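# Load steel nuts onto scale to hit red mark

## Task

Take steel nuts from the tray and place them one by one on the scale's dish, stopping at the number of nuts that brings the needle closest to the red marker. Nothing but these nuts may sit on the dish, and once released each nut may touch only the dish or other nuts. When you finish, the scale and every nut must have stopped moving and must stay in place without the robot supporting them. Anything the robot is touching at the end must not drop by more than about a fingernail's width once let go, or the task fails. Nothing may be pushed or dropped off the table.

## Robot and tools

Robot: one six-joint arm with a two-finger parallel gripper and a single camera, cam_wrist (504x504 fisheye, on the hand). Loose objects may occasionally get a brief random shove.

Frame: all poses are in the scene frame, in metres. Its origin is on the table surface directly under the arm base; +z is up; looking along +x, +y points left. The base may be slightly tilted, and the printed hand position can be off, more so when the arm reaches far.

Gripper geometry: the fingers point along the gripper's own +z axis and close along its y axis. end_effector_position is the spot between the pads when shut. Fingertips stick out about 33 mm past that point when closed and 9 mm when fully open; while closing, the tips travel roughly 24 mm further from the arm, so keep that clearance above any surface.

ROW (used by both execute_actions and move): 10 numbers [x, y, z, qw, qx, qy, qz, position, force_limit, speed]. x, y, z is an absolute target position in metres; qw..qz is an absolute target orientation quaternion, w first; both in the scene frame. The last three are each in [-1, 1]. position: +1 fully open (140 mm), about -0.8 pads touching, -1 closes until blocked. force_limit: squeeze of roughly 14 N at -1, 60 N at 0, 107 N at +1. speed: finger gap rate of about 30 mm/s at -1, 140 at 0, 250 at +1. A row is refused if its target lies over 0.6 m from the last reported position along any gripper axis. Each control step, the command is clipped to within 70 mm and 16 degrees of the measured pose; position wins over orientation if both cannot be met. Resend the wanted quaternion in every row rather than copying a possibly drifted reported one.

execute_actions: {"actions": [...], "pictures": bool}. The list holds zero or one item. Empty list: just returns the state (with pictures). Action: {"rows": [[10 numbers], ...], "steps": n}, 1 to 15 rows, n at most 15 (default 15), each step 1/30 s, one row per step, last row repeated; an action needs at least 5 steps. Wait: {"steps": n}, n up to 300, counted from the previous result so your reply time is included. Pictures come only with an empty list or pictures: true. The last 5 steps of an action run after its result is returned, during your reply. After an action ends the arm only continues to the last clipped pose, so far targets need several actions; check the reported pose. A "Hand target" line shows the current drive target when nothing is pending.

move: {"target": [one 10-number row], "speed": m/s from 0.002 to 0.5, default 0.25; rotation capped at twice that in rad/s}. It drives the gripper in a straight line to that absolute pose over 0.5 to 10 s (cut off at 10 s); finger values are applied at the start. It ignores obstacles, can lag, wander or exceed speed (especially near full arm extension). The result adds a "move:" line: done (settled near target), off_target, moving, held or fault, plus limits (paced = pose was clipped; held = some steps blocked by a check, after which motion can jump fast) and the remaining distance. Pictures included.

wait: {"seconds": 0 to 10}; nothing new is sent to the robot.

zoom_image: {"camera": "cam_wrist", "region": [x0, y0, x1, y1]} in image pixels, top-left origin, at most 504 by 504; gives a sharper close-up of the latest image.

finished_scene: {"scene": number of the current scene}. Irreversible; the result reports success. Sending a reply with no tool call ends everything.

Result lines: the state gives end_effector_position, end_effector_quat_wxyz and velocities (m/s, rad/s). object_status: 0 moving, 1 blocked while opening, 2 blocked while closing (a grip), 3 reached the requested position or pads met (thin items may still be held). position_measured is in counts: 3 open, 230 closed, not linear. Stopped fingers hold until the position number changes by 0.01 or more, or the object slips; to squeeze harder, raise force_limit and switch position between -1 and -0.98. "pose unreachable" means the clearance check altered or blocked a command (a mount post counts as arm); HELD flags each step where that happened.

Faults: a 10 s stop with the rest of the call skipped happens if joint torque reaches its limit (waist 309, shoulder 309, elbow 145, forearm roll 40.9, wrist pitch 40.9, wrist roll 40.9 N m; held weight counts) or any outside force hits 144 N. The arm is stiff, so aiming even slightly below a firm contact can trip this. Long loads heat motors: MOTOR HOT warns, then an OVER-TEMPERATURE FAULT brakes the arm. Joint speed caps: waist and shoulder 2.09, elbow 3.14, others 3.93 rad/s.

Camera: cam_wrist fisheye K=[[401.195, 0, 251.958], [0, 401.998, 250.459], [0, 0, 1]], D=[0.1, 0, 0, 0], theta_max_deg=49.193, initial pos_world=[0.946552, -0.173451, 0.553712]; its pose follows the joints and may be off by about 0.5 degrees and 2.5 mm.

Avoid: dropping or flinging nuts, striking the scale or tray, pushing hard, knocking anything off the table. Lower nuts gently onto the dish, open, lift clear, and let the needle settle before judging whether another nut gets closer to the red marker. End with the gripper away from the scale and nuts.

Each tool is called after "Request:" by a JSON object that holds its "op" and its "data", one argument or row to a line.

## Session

Request:
{"op": "move", "data": {
  "target": [0.8,0,0.4,0,1,0,0,1,0,0]
}}

Scene clock: 3.13 s of 7600.00 s.
end_effector_position=(+0.8005, +0.0014, +0.4015) position_measured=3 object_status=3 end_effector_quat_wxyz=(+0.001, +1.000, -0.001, +0.003) end_effector_velocity=(+0.002, -0.000, -0.001) end_effector_angular_velocity=(+0.001, +0.004, -0.001)
Joint positions: [-0.026  0.407  1.315 -0.001  1.415  1.531]
Joint velocities: [-0.001  0.005 -0.005  0.001  0.004  0.   ]
Hand target: +0.801, +0.001, +0.401; +0.001, +1.000, -0.001, +0.002
Off the commanded pose: 0.002 m, 0 deg.
move: done; limits=paced
camera_calibration (this result's frames):
cam_wrist: T_world_to_cam=[[-0.0362689, -0.99929, -0.0102385, 0.0364117], [-0.921042, 0.0294499, 0.388349, 0.59246], [-0.387771, 0.0235151, -0.921456, 0.879459], [0, 0, 0, 1]] pos_world=[0.88803, -0.00174263, 0.580674]

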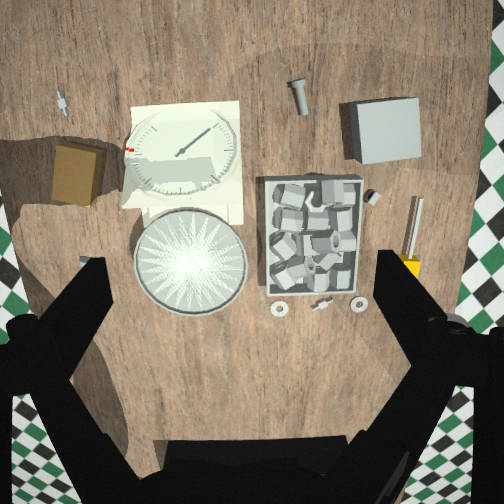

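Same layout.

Request:
{"op": "move", "data": {
  "target": [0.70,-0.09,0.2,0,1,0,0,1,0,1]
}}

Request:
{"op": "zoom_image", "data": {
  "camera": "cam_wrist",
  "region": [140,100,350,310]
}}

Scene clock: 4.83 s of 7600.00 s.
end_effector_position=(+0.7005, -0.0902, +0.2000) position_measured=3 object_status=3 end_effector_quat_wxyz=(+0.000, +1.000, -0.000, +0.000) end_effector_velocity=(-0.000, -0.000, -0.001) end_effector_angular_velocity=(+0.001, -0.001, -0.000)
Joint positions: [-0.161  0.378  1.743 -0.001  1.02   1.395]
Joint velocities: [-0.001  0.001  0.002  0.002 -0.003 -0.001]
Hand target: +0.700, -0.090, +0.200; +0.000, +1.000, -0.000, +0.000
Off the commanded pose: 0.001 m, 0 deg.
Kept back: nothing.
move: done
camera_calibration (this result's frames):
cam_wrist: T_world_to_cam=[[-0.03551, -0.999313, -0.0105651, -0.0612797], [-0.919069, 0.028503, 0.393064, 0.578855], [-0.392493, 0.0236678, -0.91945, 0.660037], [0, 0, 0, 1]] pos_world=[0.788892, -0.0933583, 0.378697]

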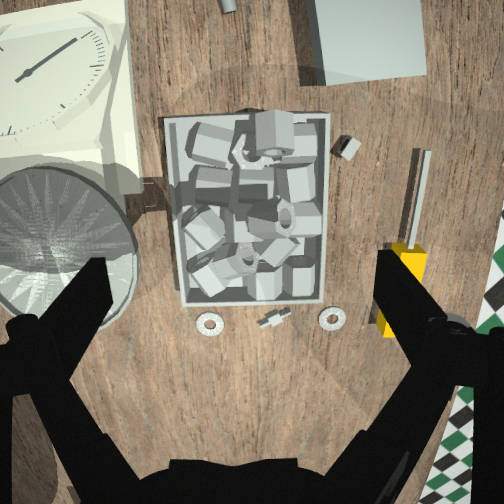

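Region (140, 100, 350, 310) of cam_wrist's 504x504 image, scaled by 2.400, with more detail than that image has.

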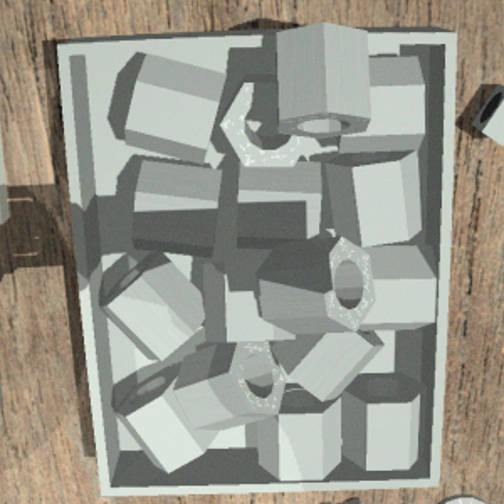

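Request:
{"op": "move", "data": {
  "target": [0.750,-0.112,0.1,0,1,0,0,-0.3,0,1],
  "speed": 0.2
}}

Request:
{"op": "zoom_image", "data": {
  "camera": "cam_wrist",
  "region": [120,150,370,350]
}}

Scene clock: 6.10 s of 7600.00 s.
end_effector_position=(+0.7501, -0.1119, +0.1002) position_measured=167 object_status=3 end_effector_quat_wxyz=(+0.000, +1.000, -0.000, +0.000) end_effector_velocity=(+0.001, +0.000, -0.001) end_effector_angular_velocity=(+0.001, -0.002, -0.001)
Joint positions: [-0.178  0.541  1.7   -0.     0.9    1.377]
Joint velocities: [-0.     0.002 -0.001  0.002 -0.003  0.   ]
Hand target: +0.750, -0.112, +0.100; +0.000, +1.000, -0.000, -0.000
Off the commanded pose: 0.000 m, 0 deg.
Kept back: nothing.
move: done
camera_calibration (this result's frames):
cam_wrist: T_world_to_cam=[[-0.0352754, -0.999317, -0.0110198, -0.0823916], [-0.919059, 0.0281073, 0.393116, 0.664288], [-0.392538, 0.0239951, -0.919423, 0.588356], [0, 0, 0, 1]] pos_world=[0.838565, -0.115124, 0.278898]

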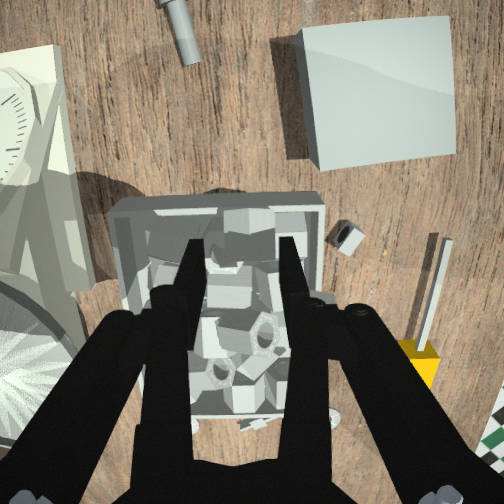

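Region (120, 150, 370, 350) of cam_wrist's 504x504 image, scaled by 2.016, with more detail than that image has; it fills the top 403 rows of this view, and the rest is white.

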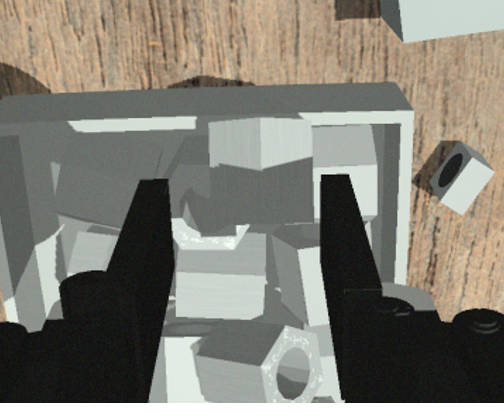

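Request:
{"op": "move", "data": {
  "target": [0.752,-0.1165,0.09,0,1,0,0,-0.3,0,1],
  "speed": 0.04
}}

Request:
{"op": "move", "data": {
  "target": [0.752,-0.1165,0.069,0,1,0,0,-0.3,0,1],
  "speed": 0.015
}}

Request:
{"op": "move", "data": {
  "target": [0.752,-0.1165,0.069,0,1,0,0,-1,0,-0.3]
}}

Request:
{"op": "move", "data": {
  "target": [0.752,-0.1165,0.15,0,1,0,0,-1,0,-0.3],
  "speed": 0.12
}}

Request:
{"op": "move", "data": {
  "target": [0.685,0.105,0.15,0,1,0,0,-1,0,-0.3]
}}

Request:
{"op": "move", "data": {
  "target": [0.685,0.105,0.108,0,1,0,0,-1,0,-0.3],
  "speed": 0.04
}}

Scene clock: 7.07 s of 7600.00 s.
end_effector_position=(+0.7520, -0.1165, +0.0901) position_measured=167 object_status=3 end_effector_quat_wxyz=(+0.000, +1.000, -0.000, +0.000) end_effector_velocity=(+0.000, -0.001, -0.000) end_effector_angular_velocity=(-0.001, -0.000, +0.001)
Joint positions: [-0.184  0.555  1.699 -0.     0.887  1.372]
Joint velocities: [-0.     0.    -0.    -0.002 -0.001 -0.   ]
Hand target: +0.752, -0.117, +0.090; +0.000, +1.000, -0.000, -0.000
Off the commanded pose: 0.000 m, 0 deg.
Kept back: nothing.
move: done
camera_calibration (this result's frames):
cam_wrist: T_world_to_cam=[[-0.0351961, -0.999319, -0.0111128, -0.0870081], [-0.919049, 0.027997, 0.393148, 0.670097], [-0.392569, 0.0240505, -0.919408, 0.579931], [0, 0, 0, 1]] pos_world=[0.840453, -0.119657, 0.268779]

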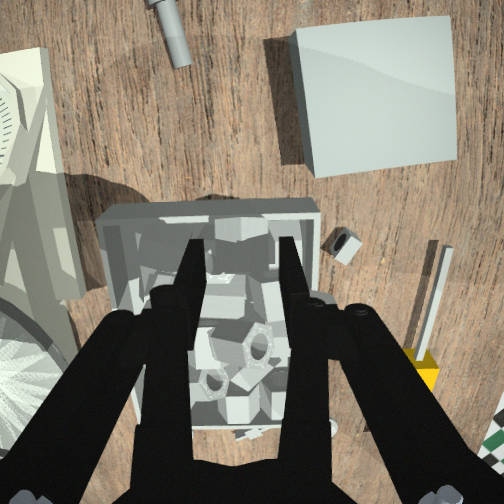

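Scene clock: 8.70 s of 7600.00 s.
end_effector_position=(+0.7520, -0.1165, +0.0691) position_measured=167 object_status=3 end_effector_quat_wxyz=(+0.000, +1.000, -0.000, -0.000) end_effector_velocity=(-0.001, -0.000, -0.001) end_effector_angular_velocity=(-0.001, +0.002, +0.000)
Joint positions: [-0.184  0.577  1.709 -0.     0.855  1.372]
Joint velocities: [-0.     0.001  0.001 -0.001  0.     0.001]
Hand target: +0.752, -0.117, +0.069; +0.000, +1.000, -0.000, -0.000
Off the commanded pose: 0.000 m, 0 deg.
Kept back: nothing.
move: done
camera_calibration (this result's frames):
cam_wrist: T_world_to_cam=[[-0.0352134, -0.999318, -0.0111217, -0.0872675], [-0.919046, 0.0280093, 0.393153, 0.678365], [-0.392574, 0.0240656, -0.919406, 0.560648], [0, 0, 0, 1]] pos_world=[0.840472, -0.119701, 0.247791]

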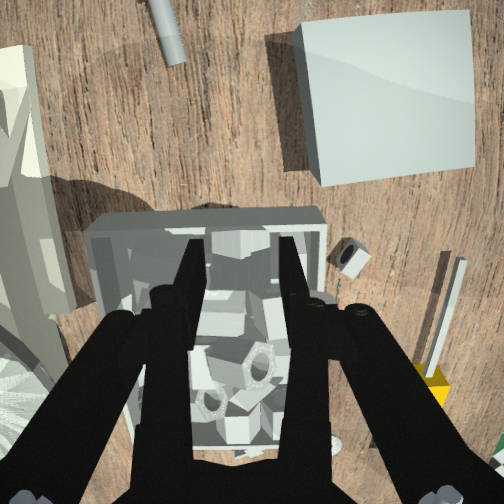

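Scene clock: 9.40 s of 7600.00 s.
end_effector_position=(+0.7520, -0.1165, +0.0690) position_measured=190 object_status=2 end_effector_quat_wxyz=(+0.000, +1.000, +0.000, +0.000) end_effector_velocity=(+0.000, -0.000, -0.000) end_effector_angular_velocity=(-0.000, -0.000, -0.000)
Joint positions: [-0.184  0.577  1.709 -0.     0.855  1.372]
Joint velocities: [ 0.     0.001 -0.    -0.    -0.001  0.   ]
Hand target: +0.752, -0.117, +0.069; +0.000, +1.000, -0.000, -0.000
Off the commanded pose: 0.000 m, 0 deg.
Kept back: nothing.
move: done
camera_calibration (this result's frames):
cam_wrist: T_world_to_cam=[[-0.035176, -0.999319, -0.0111203, -0.0872945], [-0.919051, 0.0279757, 0.393145, 0.678374], [-0.392567, 0.0240494, -0.919409, 0.560551], [0, 0, 0, 1]] pos_world=[0.840443, -0.119694, 0.247706]

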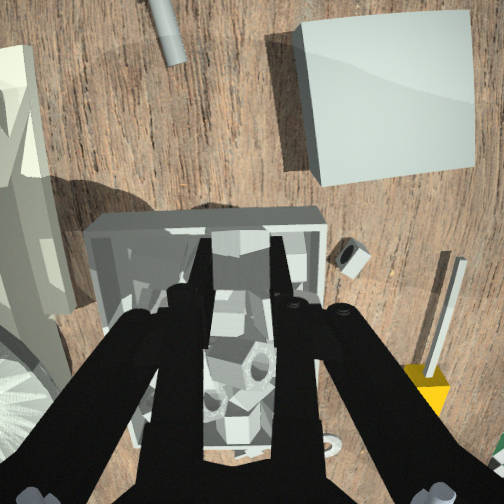

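Scene clock: 10.47 s of 7600.00 s.
end_effector_position=(+0.7519, -0.1165, +0.1499) position_measured=190 object_status=2 end_effector_quat_wxyz=(-0.000, +1.000, +0.000, -0.000) end_effector_velocity=(-0.001, +0.000, +0.002) end_effector_angular_velocity=(+0.000, +0.001, +0.000)
Joint positions: [-0.184  0.497  1.664  0.     0.98   1.372]
Joint velocities: [ 0.    -0.002 -0.001 -0.     0.003 -0.   ]
Hand target: +0.752, -0.116, +0.150; -0.000, +1.000, +0.000, +0.000
Off the commanded pose: 0.000 m, 0 deg.
Kept back: nothing.
move: done
camera_calibration (this result's frames):
cam_wrist: T_world_to_cam=[[-0.0351227, -0.99932, -0.0112439, -0.0863649], [-0.919047, 0.0278778, 0.39316, 0.646467], [-0.392579, 0.0241426, -0.919401, 0.634873], [0, 0, 0, 1]] pos_world=[0.840338, -0.119656, 0.328567]

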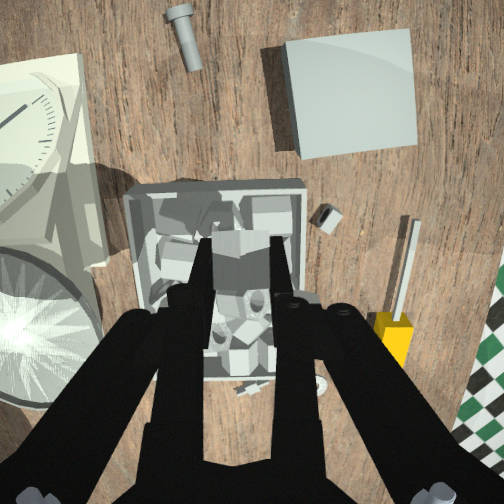

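Scene clock: 11.87 s of 7600.00 s.
end_effector_position=(+0.6846, +0.1049, +0.1499) position_measured=190 object_status=2 end_effector_quat_wxyz=(-0.000, +1.000, -0.000, -0.000) end_effector_velocity=(+0.000, +0.001, +0.000) end_effector_angular_velocity=(-0.001, -0.003, +0.001)
Joint positions: [0.117 0.406 1.809 0.001 0.926 1.672]
Joint velocities: [ 0.002 -0.001  0.    -0.002 -0.003  0.003]
Hand target: +0.685, +0.105, +0.150; -0.000, +1.000, -0.000, -0.000
Off the commanded pose: 0.000 m, 0 deg.
Kept back: nothing.
move: done
camera_calibration (this result's frames):
cam_wrist: T_world_to_cam=[[-0.0352862, -0.999305, -0.0120036, 0.132697], [-0.918963, 0.0277242, 0.393367, 0.578348], [-0.392761, 0.0249113, -0.919303, 0.603154], [0, 0, 0, 1]] pos_world=[0.773059, 0.101545, 0.328571]

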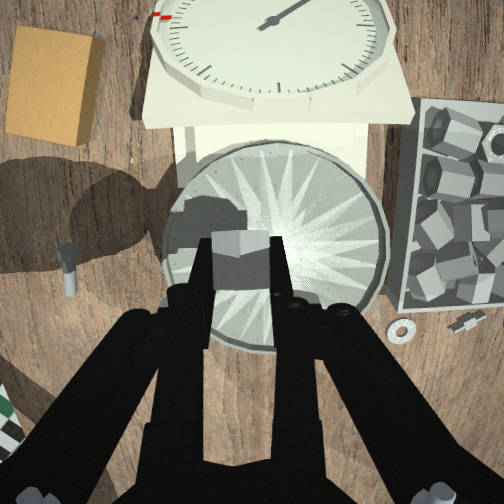

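Scene clock: 13.20 s of 7600.00 s.
end_effector_position=(+0.6851, +0.1050, +0.1081) position_measured=190 object_status=2 end_effector_quat_wxyz=(+0.000, +1.000, -0.000, +0.000) end_effector_velocity=(+0.000, -0.000, -0.000) end_effector_angular_velocity=(-0.000, -0.001, -0.000)
Joint positions: [ 0.118  0.45   1.835 -0.     0.856  1.673]
Joint velocities: [-0.    -0.     0.    -0.    -0.002  0.   ]
Hand target: +0.685, +0.105, +0.108; +0.000, +1.000, -0.000, +0.000
Off the commanded pose: 0.000 m, 0 deg.
Kept back: nothing.
move: done
camera_calibration (this result's frames):
cam_wrist: T_world_to_cam=[[-0.0352378, -0.999317, -0.0111043, 0.132178], [-0.919051, 0.028039, 0.393139, 0.595275], [-0.392559, 0.0240588, -0.919412, 0.564889], [0, 0, 0, 1]] pos_world=[0.773498, 0.101806, 0.286808]

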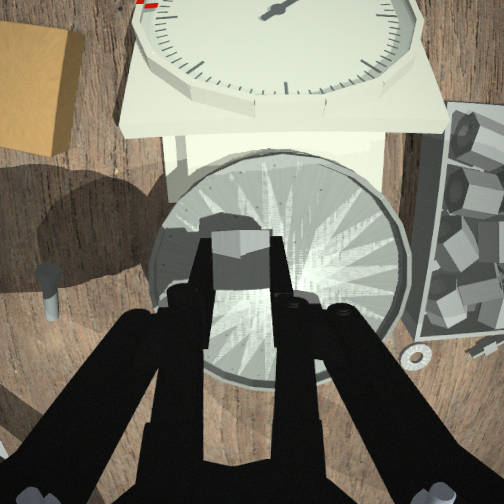

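Request:
{"op": "move", "data": {
  "target": [0.685,0.105,0.103,0,1,0,0,-1,0,-0.3],
  "speed": 0.02
}}

Scene clock: 14.13 s of 7600.00 s.
end_effector_position=(+0.6850, +0.1050, +0.1031) position_measured=190 object_status=2 end_effector_quat_wxyz=(+0.000, +1.000, -0.000, +0.000) end_effector_velocity=(-0.000, +0.000, -0.001) end_effector_angular_velocity=(+0.001, -0.000, -0.001)
Joint positions: [ 0.118  0.456  1.838 -0.     0.848  1.673]
Joint velocities: [ 0.     0.     0.001  0.001 -0.002  0.   ]
Hand target: +0.685, +0.105, +0.103; +0.000, +1.000, -0.000, +0.000
Off the commanded pose: 0.000 m, 0 deg.
Kept back: nothing.
move: done
camera_calibration (this result's frames):
cam_wrist: T_world_to_cam=[[-0.0352354, -0.999317, -0.0111042, 0.132115], [-0.919059, 0.0280372, 0.393122, 0.597223], [-0.392542, 0.0240572, -0.919419, 0.560236], [0, 0, 0, 1]] pos_world=[0.773454, 0.101802, 0.281778]

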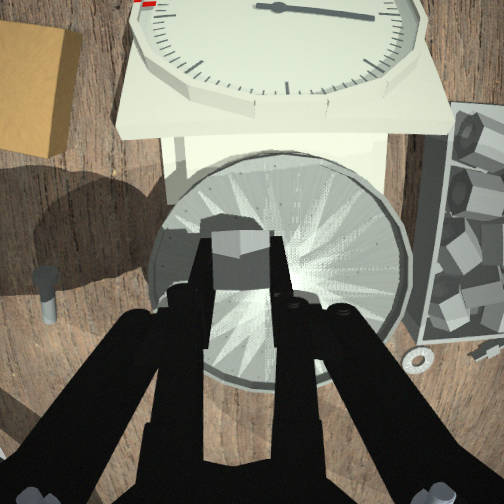

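Request:
{"op": "move", "data": {
  "target": [0.685,0.105,0.103,0,1,0,0,-0.25,0,-0.8]
}}

Request:
{"op": "move", "data": {
  "target": [0.685,0.105,0.15,0,1,0,0,-0.25,0,-0.8],
  "speed": 0.1
}}

Request:
{"op": "move", "data": {
  "target": [0.684,-0.114,0.105,0,0.7071,0.7071,0,-0.25,0,1],
  "speed": 0.4
}}

Request:
{"op": "zoom_image", "data": {
  "camera": "cam_wrist",
  "region": [120,150,370,350]
}}

Scene clock: 15.07 s of 7600.00 s.
end_effector_position=(+0.6850, +0.1050, +0.1029) position_measured=160 object_status=3 end_effector_quat_wxyz=(+0.000, +1.000, +0.000, -0.000) end_effector_velocity=(+0.000, -0.000, -0.001) end_effector_angular_velocity=(-0.000, +0.001, +0.001)
Joint positions: [ 0.118  0.456  1.838 -0.     0.848  1.673]
Joint velocities: [ 0.     0.002  0.    -0.    -0.001 -0.001]
Hand target: +0.685, +0.105, +0.103; +0.000, +1.000, -0.000, -0.000
Off the commanded pose: 0.000 m, 0 deg.
Kept back: nothing.
move: done
camera_calibration (this result's frames):
cam_wrist: T_world_to_cam=[[-0.0351518, -0.99932, -0.0110892, 0.132051], [-0.919019, 0.0279637, 0.39322, 0.597218], [-0.392643, 0.0240136, -0.919378, 0.560173], [0, 0, 0, 1]] pos_world=[0.773445, 0.101809, 0.281637]

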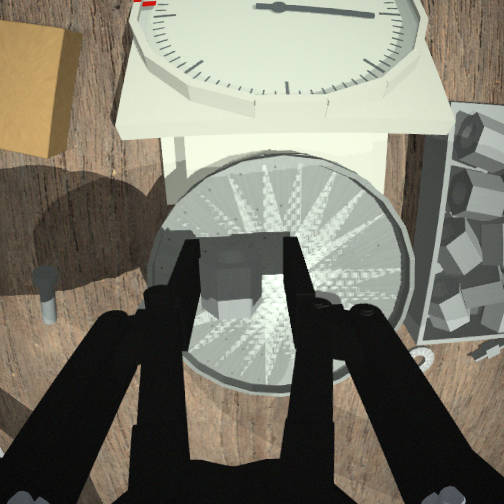

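Scene clock: 15.93 s of 7600.00 s.
end_effector_position=(+0.6849, +0.1050, +0.1499) position_measured=160 object_status=3 end_effector_quat_wxyz=(-0.000, +1.000, +0.000, -0.000) end_effector_velocity=(+0.000, +0.000, +0.001) end_effector_angular_velocity=(+0.001, -0.001, -0.001)
Joint positions: [ 0.118  0.406  1.809 -0.     0.926  1.673]
Joint velocities: [-0.    -0.001 -0.001  0.001  0.001 -0.   ]
Hand target: +0.685, +0.105, +0.150; -0.000, +1.000, +0.000, -0.000
Off the commanded pose: 0.000 m, 0 deg.
Kept back: nothing.
move: done
camera_calibration (this result's frames):
cam_wrist: T_world_to_cam=[[-0.0351171, -0.999321, -0.0111727, 0.132579], [-0.919041, 0.0279002, 0.393174, 0.578731], [-0.392595, 0.0240753, -0.919396, 0.60328], [0, 0, 0, 1]] pos_world=[0.773378, 0.101818, 0.328592]

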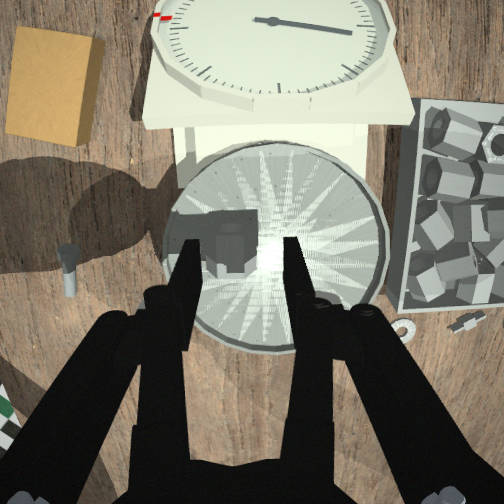

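Scene clock: 18.40 s of 7600.00 s.
end_effector_position=(+0.6845, -0.1141, +0.1050) position_measured=160 object_status=3 end_effector_quat_wxyz=(+0.000, +0.707, +0.707, -0.000) end_effector_velocity=(-0.000, -0.001, +0.000) end_effector_angular_velocity=(+0.003, +0.001, +0.005)
Joint positions: [-0.199  0.455  1.835 -0.002  0.851 -0.213]
Joint velocities: [-0.003 -0.    -0.     0.004  0.002 -0.01 ]
Hand target: +0.684, -0.114, +0.105; +0.000, +0.707, +0.707, -0.000
Off the commanded pose: 0.001 m, 0 deg.
Kept back: nothing.
move: done
camera_calibration (this result's frames):
cam_wrist: T_world_to_cam=[[0.999303, -0.0356922, -0.0108994, -0.685037], [-0.0285086, -0.918567, 0.394236, -0.115598], [-0.024083, -0.39365, -0.918945, 0.267168], [0, 0, 0, 1]] pos_world=[0.687698, -0.0254642, 0.283619]

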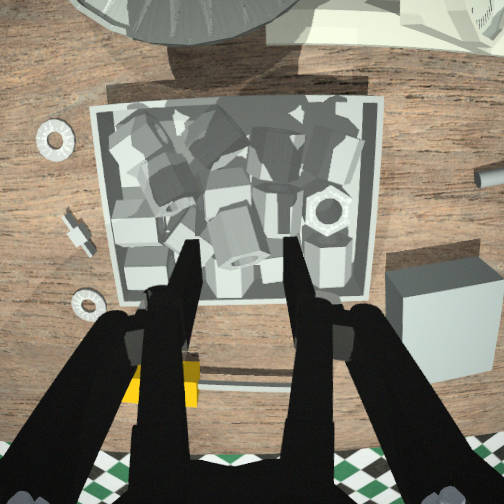

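Region (120, 150, 370, 350) of cam_wrist's 504x504 image, scaled by 2.016, with more detail than that image has; it fills the top 403 rows of this view, and the rest is white.

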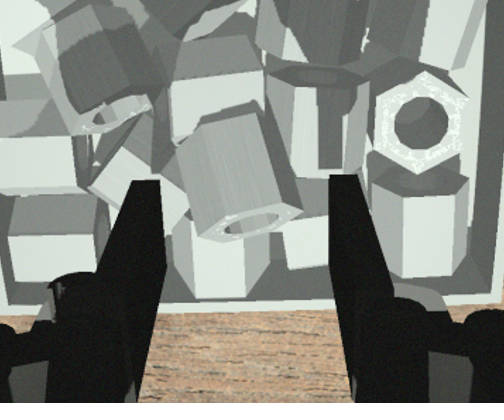

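Request:
{"op": "move", "data": {
  "target": [0.682,-0.112,0.09,0,0.609,0.793,0,-0.25,0,1],
  "speed": 0.08
}}

Request:
{"op": "move", "data": {
  "target": [0.682,-0.112,0.07,0,0.609,0.793,0,-0.25,0,1],
  "speed": 0.012
}}

Request:
{"op": "move", "data": {
  "target": [0.682,-0.112,0.07,0,0.609,0.793,0,-1,0,-0.3]
}}

Request:
{"op": "move", "data": {
  "target": [0.682,-0.112,0.15,0,0.609,0.793,0,-1,0,-0.3],
  "speed": 0.12
}}

Request:
{"op": "move", "data": {
  "target": [0.69,0.062,0.15,0,0.7071,0.7071,0,-1,0,-0.3]
}}

Request:
{"op": "move", "data": {
  "target": [0.69,0.062,0.108,0,0.7071,0.7071,0,-1,0,-0.3],
  "speed": 0.04
}}

Scene clock: 20.60 s of 7600.00 s.
end_effector_position=(+0.6820, -0.1120, +0.0900) position_measured=160 object_status=3 end_effector_quat_wxyz=(+0.000, +0.609, +0.793, -0.000) end_effector_velocity=(+0.000, +0.000, -0.001) end_effector_angular_velocity=(+0.001, -0.001, +0.007)
Joint positions: [-0.197  0.468  1.849 -0.     0.825 -0.473]
Joint velocities: [-0.     0.001  0.     0.002 -0.002 -0.008]
Hand target: +0.682, -0.112, +0.090; +0.000, +0.609, +0.793, -0.000
Off the commanded pose: 0.000 m, 0 deg.
Kept back: nothing.
move: done
camera_calibration (this result's frames):
cam_wrist: T_world_to_cam=[[0.974669, 0.223373, -0.0111594, -0.636819], [0.209669, -0.895231, 0.393193, -0.267529], [0.0778382, -0.385573, -0.919388, 0.185602], [0, 0, 0, 1]] pos_world=[0.662333, -0.0256892, 0.268724]

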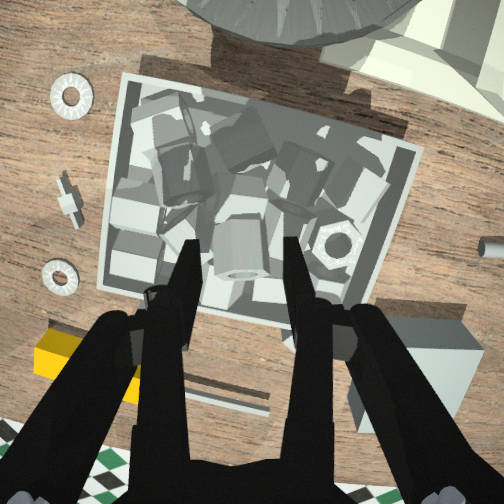

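Scene clock: 22.50 s of 7600.00 s.
end_effector_position=(+0.6820, -0.1120, +0.0701) position_measured=160 object_status=3 end_effector_quat_wxyz=(+0.000, +0.609, +0.793, -0.000) end_effector_velocity=(+0.000, -0.000, -0.001) end_effector_angular_velocity=(-0.001, -0.000, -0.000)
Joint positions: [-0.197  0.491  1.859 -0.     0.792 -0.474]
Joint velocities: [-0.     0.001  0.    -0.001 -0.002  0.   ]
Hand target: +0.682, -0.112, +0.070; +0.000, +0.609, +0.793, -0.000
Off the commanded pose: 0.000 m, 0 deg.
Kept back: nothing.
move: done
camera_calibration (this result's frames):
cam_wrist: T_world_to_cam=[[0.974556, 0.223867, -0.0111478, -0.636907], [0.21012, -0.895135, 0.393169, -0.259993], [0.0780387, -0.385508, -0.919398, 0.167121], [0, 0, 0, 1]] pos_world=[0.66229, -0.0257202, 0.248772]

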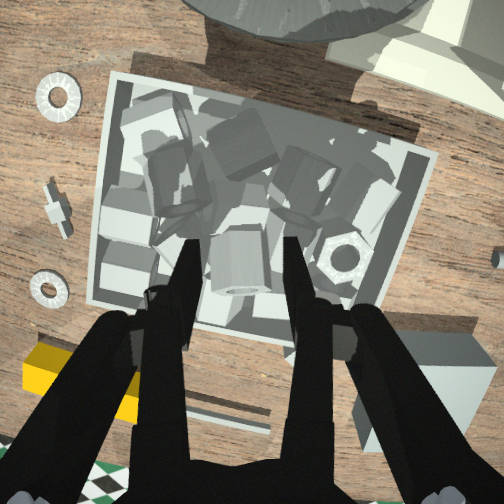

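Scene clock: 23.20 s of 7600.00 s.
end_effector_position=(+0.6820, -0.1120, +0.0700) position_measured=188 object_status=2 end_effector_quat_wxyz=(+0.000, +0.609, +0.793, +0.000) end_effector_velocity=(+0.001, -0.001, +0.000) end_effector_angular_velocity=(-0.002, -0.003, +0.000)
Joint positions: [-0.197  0.491  1.859 -0.     0.791 -0.474]
Joint velocities: [-0.    -0.    -0.001 -0.001 -0.002  0.001]
Hand target: +0.682, -0.112, +0.070; +0.000, +0.609, +0.793, -0.000
Off the commanded pose: 0.000 m, 0 deg.
Kept back: nothing.
move: done
camera_calibration (this result's frames):
cam_wrist: T_world_to_cam=[[0.974556, 0.223867, -0.0111307, -0.636883], [0.210115, -0.895143, 0.393155, -0.259961], [0.0780507, -0.38549, -0.919405, 0.167051], [0, 0, 0, 1]] pos_world=[0.662262, -0.0257291, 0.248703]

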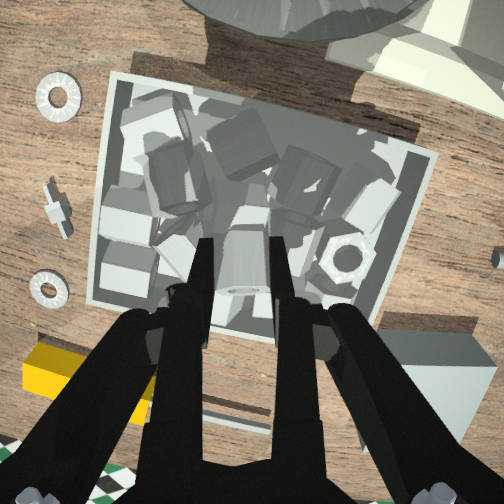

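Scene clock: 24.27 s of 7600.00 s.
end_effector_position=(+0.6819, -0.1120, +0.1499) position_measured=188 object_status=2 end_effector_quat_wxyz=(-0.000, +0.609, +0.793, +0.000) end_effector_velocity=(+0.000, -0.000, +0.002) end_effector_angular_velocity=(-0.000, -0.001, -0.000)
Joint positions: [-0.197  0.404  1.813  0.     0.925 -0.474]
Joint velocities: [ 0.    -0.002 -0.001  0.     0.002  0.   ]
Hand target: +0.682, -0.112, +0.150; -0.000, +0.609, +0.793, +0.000
Off the commanded pose: 0.000 m, 0 deg.
Kept back: nothing.
move: done
camera_calibration (this result's frames):
cam_wrist: T_world_to_cam=[[0.974543, 0.223927, -0.0111147, -0.635887], [0.210173, -0.895175, 0.393051, -0.291322], [0.0780652, -0.385381, -0.91945, 0.240516], [0, 0, 0, 1]] pos_world=[0.662151, -0.025702, 0.328579]

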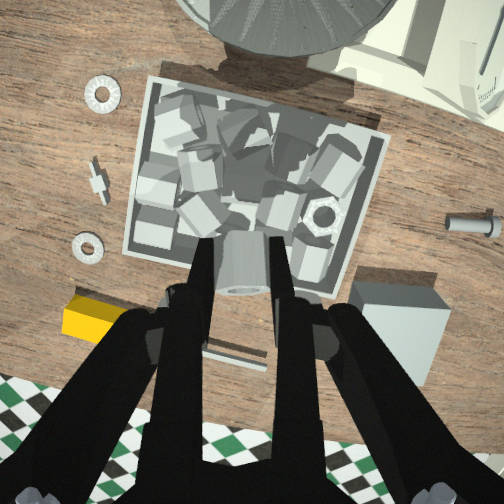

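Scene clock: 25.43 s of 7600.00 s.
end_effector_position=(+0.6896, +0.0620, +0.1500) position_measured=188 object_status=2 end_effector_quat_wxyz=(-0.000, +0.707, +0.707, +0.000) end_effector_velocity=(+0.001, +0.002, +0.001) end_effector_angular_velocity=(-0.001, -0.001, -0.002)
Joint positions: [0.055 0.406 1.81  0.001 0.926 0.039]
Joint velocities: [ 0.003  0.    -0.001 -0.002  0.     0.006]
Hand target: +0.690, +0.062, +0.150; -0.000, +0.707, +0.707, +0.000
Off the commanded pose: 0.000 m, 0 deg.
Kept back: nothing.
move: done
camera_calibration (this result's frames):
cam_wrist: T_world_to_cam=[[0.999322, -0.0350472, -0.0112784, -0.683396], [-0.0278149, -0.919377, 0.392392, 0.0284454], [-0.0241213, -0.391812, -0.919729, 0.377987], [0, 0, 0, 1]] pos_world=[0.692841, 0.150301, 0.328776]

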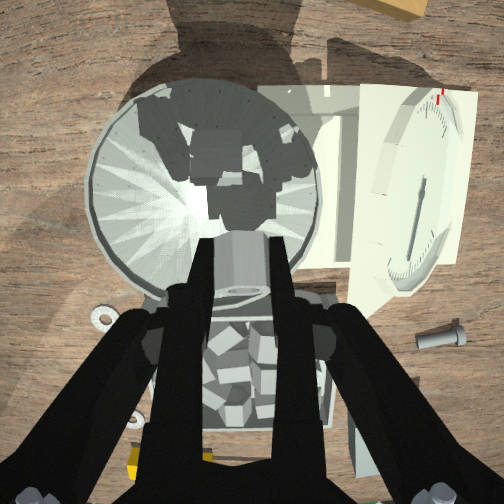

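Scene clock: 26.77 s of 7600.00 s.
end_effector_position=(+0.6901, +0.0620, +0.1081) position_measured=188 object_status=2 end_effector_quat_wxyz=(+0.000, +0.707, +0.707, +0.000) end_effector_velocity=(-0.001, +0.000, -0.003) end_effector_angular_velocity=(+0.001, +0.003, -0.000)
Joint positions: [ 0.055  0.45   1.835 -0.     0.856  0.04 ]
Joint velocities: [ 0.     0.003  0.001  0.001 -0.002 -0.   ]
Hand target: +0.690, +0.062, +0.108; +0.000, +0.707, +0.707, -0.000
Off the commanded pose: 0.000 m, 0 deg.
Kept back: nothing.
move: done
camera_calibration (this result's frames):
cam_wrist: T_world_to_cam=[[0.999317, -0.03524, -0.0110815, -0.684297], [-0.0280488, -0.919032, 0.393184, 0.0449219], [-0.02404, -0.392604, -0.919393, 0.339443], [0, 0, 0, 1]] pos_world=[0.69325, 0.150437, 0.286836]

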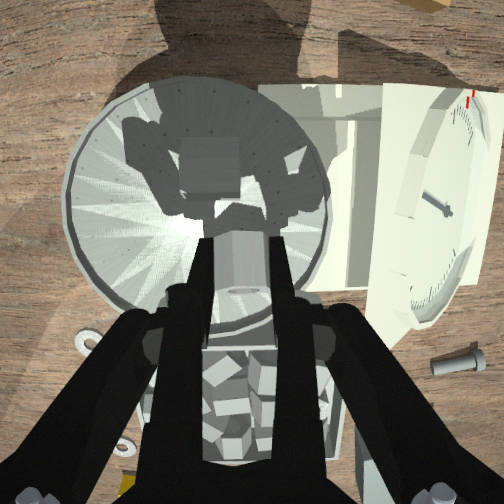

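Request:
{"op": "move", "data": {
  "target": [0.69,0.062,0.109,0,0.7071,0.7071,0,-0.3,0,-0.8]
}}

Request:
{"op": "move", "data": {
  "target": [0.69,0.062,0.15,0,0.7071,0.7071,0,-0.3,0,-0.8],
  "speed": 0.1
}}

Request:
{"op": "move", "data": {
  "target": [0.641,-0.079,0.1,0,0.537,0.843,0,-0.25,0,1]
}}

Request:
{"op": "zoom_image", "data": {
  "camera": "cam_wrist",
  "region": [120,150,370,350]
}}

Scene clock: 27.77 s of 7600.00 s.
end_effector_position=(+0.6900, +0.0620, +0.1090) position_measured=167 object_status=3 end_effector_quat_wxyz=(+0.000, +0.707, +0.707, -0.000) end_effector_velocity=(-0.001, -0.000, -0.001) end_effector_angular_velocity=(+0.000, +0.003, -0.001)
Joint positions: [ 0.055  0.449  1.835 -0.     0.858  0.04 ]
Joint velocities: [-0.     0.001  0.     0.001  0.002  0.001]
Hand target: +0.690, +0.062, +0.109; -0.000, +0.707, +0.707, +0.000
Off the commanded pose: 0.000 m, 0 deg.
Kept back: nothing.
move: done
camera_calibration (this result's frames):
cam_wrist: T_world_to_cam=[[0.999318, -0.0352118, -0.0111573, -0.684211], [-0.0279927, -0.919026, 0.393201, 0.044557], [-0.0240992, -0.39262, -0.919385, 0.340253], [0, 0, 0, 1]] pos_world=[0.693192, 0.150447, 0.28767]

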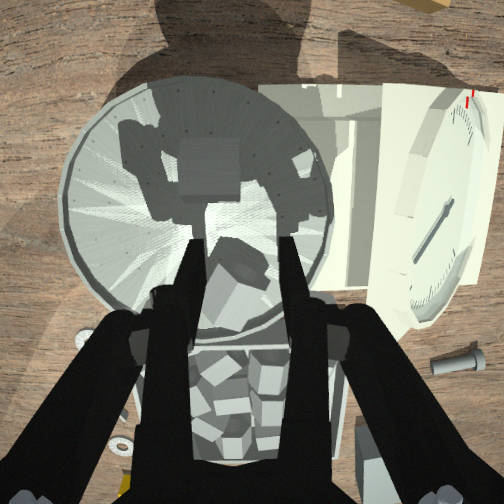

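Scene clock: 28.57 s of 7600.00 s.
end_effector_position=(+0.6899, +0.0620, +0.1499) position_measured=167 object_status=3 end_effector_quat_wxyz=(-0.000, +0.707, +0.707, -0.000) end_effector_velocity=(+0.000, +0.000, +0.002) end_effector_angular_velocity=(+0.001, -0.001, -0.001)
Joint positions: [ 0.055  0.406  1.809 -0.     0.926  0.04 ]
Joint velocities: [-0.    -0.003 -0.001  0.002  0.002  0.   ]
Hand target: +0.690, +0.062, +0.150; -0.000, +0.707, +0.707, +0.000
Off the commanded pose: 0.000 m, 0 deg.
Kept back: nothing.
move: done
camera_calibration (this result's frames):
cam_wrist: T_world_to_cam=[[0.999322, -0.0350884, -0.0111565, -0.683708], [-0.0278806, -0.919048, 0.393158, 0.0284182], [-0.0240487, -0.392581, -0.919403, 0.377811], [0, 0, 0, 1]] pos_world=[0.693122, 0.150449, 0.32856]

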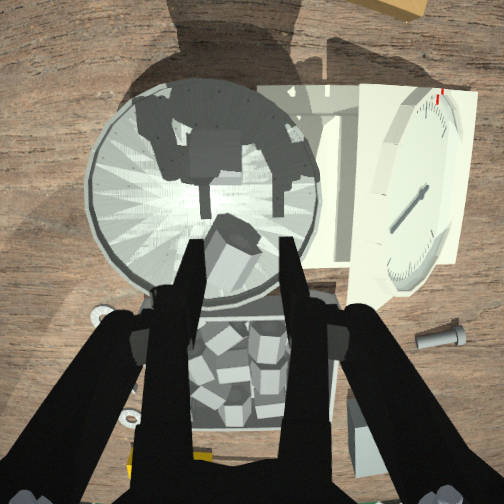

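Scene clock: 29.93 s of 7600.00 s.
end_effector_position=(+0.6414, -0.0791, +0.1000) position_measured=160 object_status=3 end_effector_quat_wxyz=(+0.000, +0.537, +0.843, -0.000) end_effector_velocity=(-0.001, -0.001, -0.001) end_effector_angular_velocity=(+0.002, +0.002, +0.002)
Joint positions: [-0.16   0.401  1.935 -0.001  0.806 -0.611]
Joint velocities: [-0.002  0.002  0.001  0.003 -0.    -0.007]
Hand target: +0.641, -0.079, +0.100; +0.000, +0.537, +0.843, -0.000
Off the commanded pose: 0.000 m, 0 deg.
Kept back: nothing.
move: done
camera_calibration (this result's frames):
cam_wrist: T_world_to_cam=[[0.920638, 0.390253, -0.0113577, -0.556528], [0.362844, -0.844514, 0.39388, -0.327811], [0.144121, -0.366742, -0.919092, 0.169527], [0, 0, 0, 1]] pos_world=[0.606873, 0.00251792, 0.278608]

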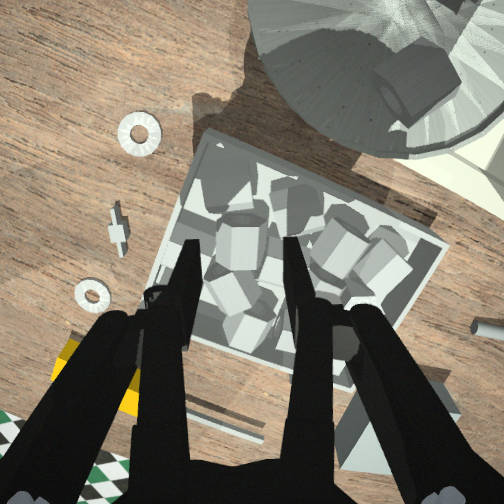

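Region (120, 150, 370, 350) of cam_wrist's 504x504 image, scaled by 2.016, with more detail than that image has; it fills the top 403 rows of this view, and the rest is white.

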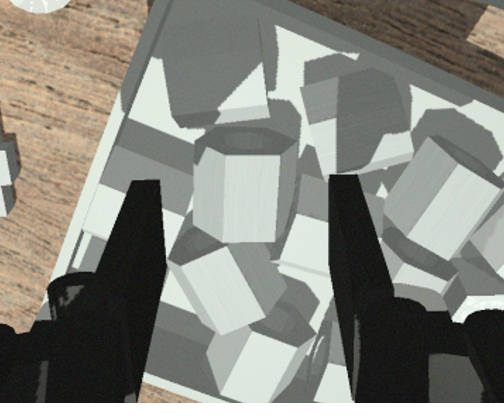

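Request:
{"op": "move", "data": {
  "target": [0.69,-0.12,0.16,0,0.7071,0.7071,0,1,0,1]
}}

Request:
{"op": "zoom_image", "data": {
  "camera": "cam_wrist",
  "region": [100,70,370,275]
}}

Scene clock: 31.50 s of 7600.00 s.
end_effector_position=(+0.6900, -0.1198, +0.1600) position_measured=3 object_status=3 end_effector_quat_wxyz=(+0.000, +0.707, +0.707, +0.000) end_effector_velocity=(+0.000, -0.001, +0.000) end_effector_angular_velocity=(-0.001, +0.003, -0.005)
Joint positions: [-0.206  0.406  1.786 -0.     0.949 -0.222]
Joint velocities: [-0.     0.001 -0.003 -0.002  0.003  0.006]
Hand target: +0.690, -0.120, +0.160; +0.000, +0.707, +0.707, -0.000
Off the commanded pose: 0.000 m, 0 deg.
Kept back: nothing.
move: done
camera_calibration (this result's frames):
cam_wrist: T_world_to_cam=[[0.999339, -0.0346192, -0.0110761, -0.689957], [-0.0274815, -0.919075, 0.393123, -0.142967], [-0.0237894, -0.392558, -0.919419, 0.315566], [0, 0, 0, 1]] pos_world=[0.693079, -0.031405, 0.338699]

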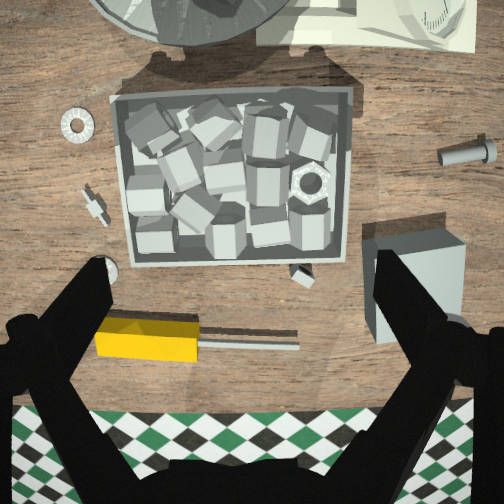

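Region (100, 70, 370, 275) of cam_wrist's 504x504 image, scaled by 1.867, with more detail than that image has; it fills the top 383 rows of this view, and the rest is white.

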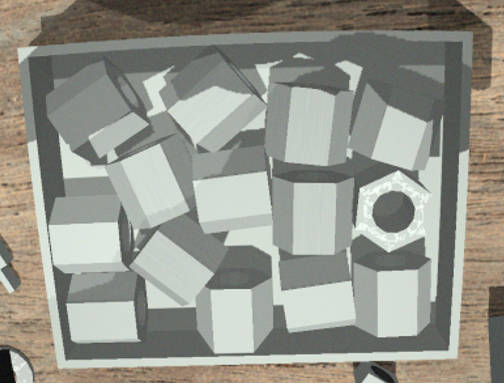

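Request:
{"op": "move", "data": {
  "target": [0.680,-0.095,0.072,0,0.9976,0.07,0,-0.28,0,1],
  "speed": 0.3
}}

Request:
{"op": "zoom_image", "data": {
  "camera": "cam_wrist",
  "region": [120,150,370,350]
}}

Scene clock: 34.67 s of 7600.00 s.
end_effector_position=(+0.6801, -0.0951, +0.0720) position_measured=164 object_status=3 end_effector_quat_wxyz=(-0.000, +0.998, +0.070, +0.000) end_effector_velocity=(-0.000, +0.000, -0.000) end_effector_angular_velocity=(-0.002, +0.001, -0.007)
Joint positions: [-0.174  0.484  1.867  0.     0.791  1.241]
Joint velocities: [ 0.001  0.     0.    -0.003 -0.     0.01 ]
Hand target: +0.680, -0.095, +0.072; -0.000, +0.998, +0.070, -0.000
Off the commanded pose: 0.000 m, 0 deg.
Kept back: nothing.
move: done
camera_calibration (this result's frames):
cam_wrist: T_world_to_cam=[[0.105134, -0.994394, -0.0112867, -0.163298], [-0.913913, -0.101087, 0.393122, 0.594711], [-0.392059, -0.0310153, -0.919417, 0.529], [0, 0, 0, 1]] pos_world=[0.768081, -0.0858577, 0.250734]

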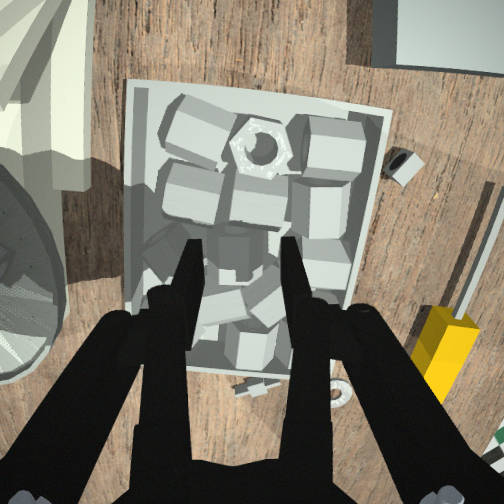

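Region (120, 150, 370, 350) of cam_wrist's 504x504 image, scaled by 2.016, with more detail than that image has; it fills the top 403 rows of this view, and the rest is white.

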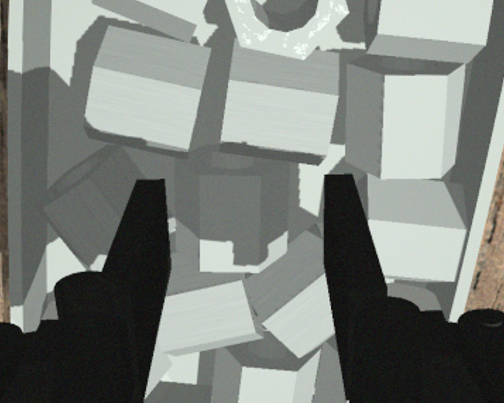

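Request:
{"op": "move", "data": {
  "target": [0.683,-0.097,0.065,0,0.9976,0.07,0,-0.36,0,1],
  "speed": 0.02
}}

Request:
{"op": "move", "data": {
  "target": [0.683,-0.097,0.0605,0,0.9976,0.07,0,-0.36,0,1],
  "speed": 0.004
}}

Request:
{"op": "zoom_image", "data": {
  "camera": "cam_wrist",
  "region": [120,150,370,350]
}}

Scene clock: 35.60 s of 7600.00 s.
end_effector_position=(+0.6830, -0.0970, +0.0651) position_measured=174 object_status=3 end_effector_quat_wxyz=(+0.000, +0.998, +0.070, -0.000) end_effector_velocity=(+0.001, -0.000, +0.000) end_effector_angular_velocity=(-0.000, -0.002, -0.000)
Joint positions: [-0.176  0.496  1.864 -0.     0.782  1.24 ]
Joint velocities: [-0.001  0.    -0.     0.    -0.001 -0.   ]
Hand target: +0.683, -0.097, +0.065; +0.000, +0.998, +0.070, -0.000
Off the commanded pose: 0.000 m, 0 deg.
Kept back: nothing.
move: done
camera_calibration (this result's frames):
cam_wrist: T_world_to_cam=[[0.104715, -0.99444, -0.0111241, -0.165314], [-0.913948, -0.100637, 0.393156, 0.599974], [-0.39209, -0.0310024, -0.919404, 0.523718], [0, 0, 0, 1]] pos_world=[0.771, -0.0877784, 0.243786]

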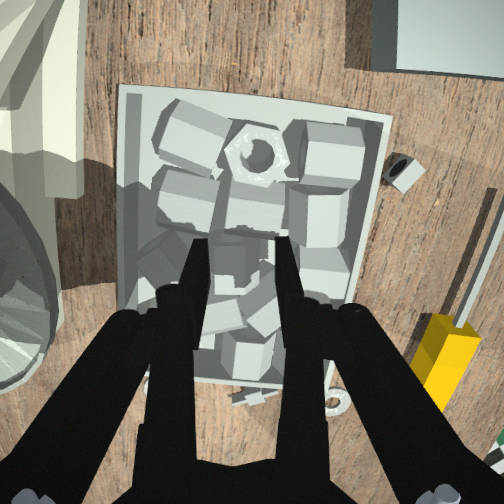

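Scene clock: 36.97 s of 7600.00 s.
end_effector_position=(+0.6830, -0.0970, +0.0605) position_measured=174 object_status=3 end_effector_quat_wxyz=(+0.000, +0.998, +0.070, +0.000) end_effector_velocity=(-0.000, +0.000, -0.000) end_effector_angular_velocity=(+0.000, +0.001, +0.000)
Joint positions: [-0.176  0.501  1.866 -0.     0.775  1.24 ]
Joint velocities: [-0.     0.     0.     0.     0.001 -0.001]
Hand target: +0.683, -0.097, +0.061; +0.000, +0.998, +0.070, -0.000
Off the commanded pose: 0.000 m, 0 deg.
Kept back: nothing.
move: done
camera_calibration (this result's frames):
cam_wrist: T_world_to_cam=[[0.104718, -0.99444, -0.0111227, -0.165401], [-0.91395, -0.100639, 0.393149, 0.601793], [-0.392083, -0.0310041, -0.919407, 0.519533], [0, 0, 0, 1]] pos_world=[0.77103, -0.0878098, 0.239228]

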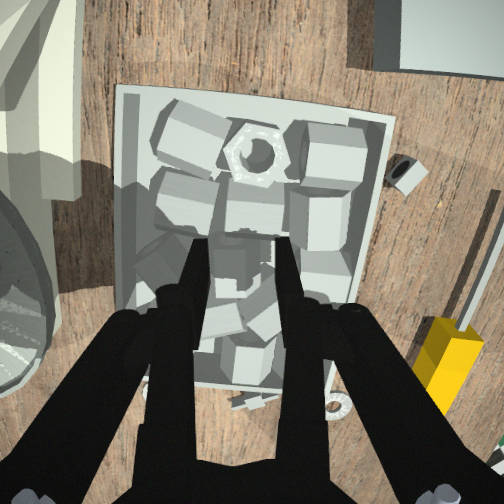

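Region (120, 150, 370, 350) of cam_wrist's 504x504 image, scaled by 2.016, with more detail than that image has; it fills the top 403 rows of this view, and the rest is white.

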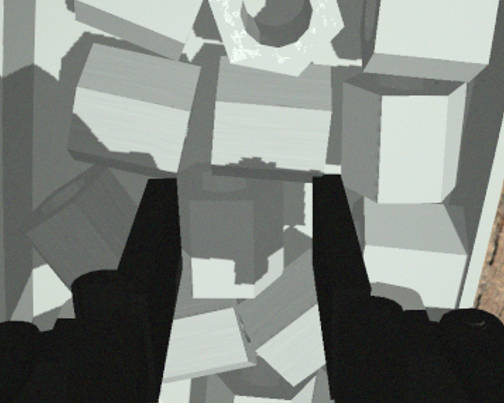

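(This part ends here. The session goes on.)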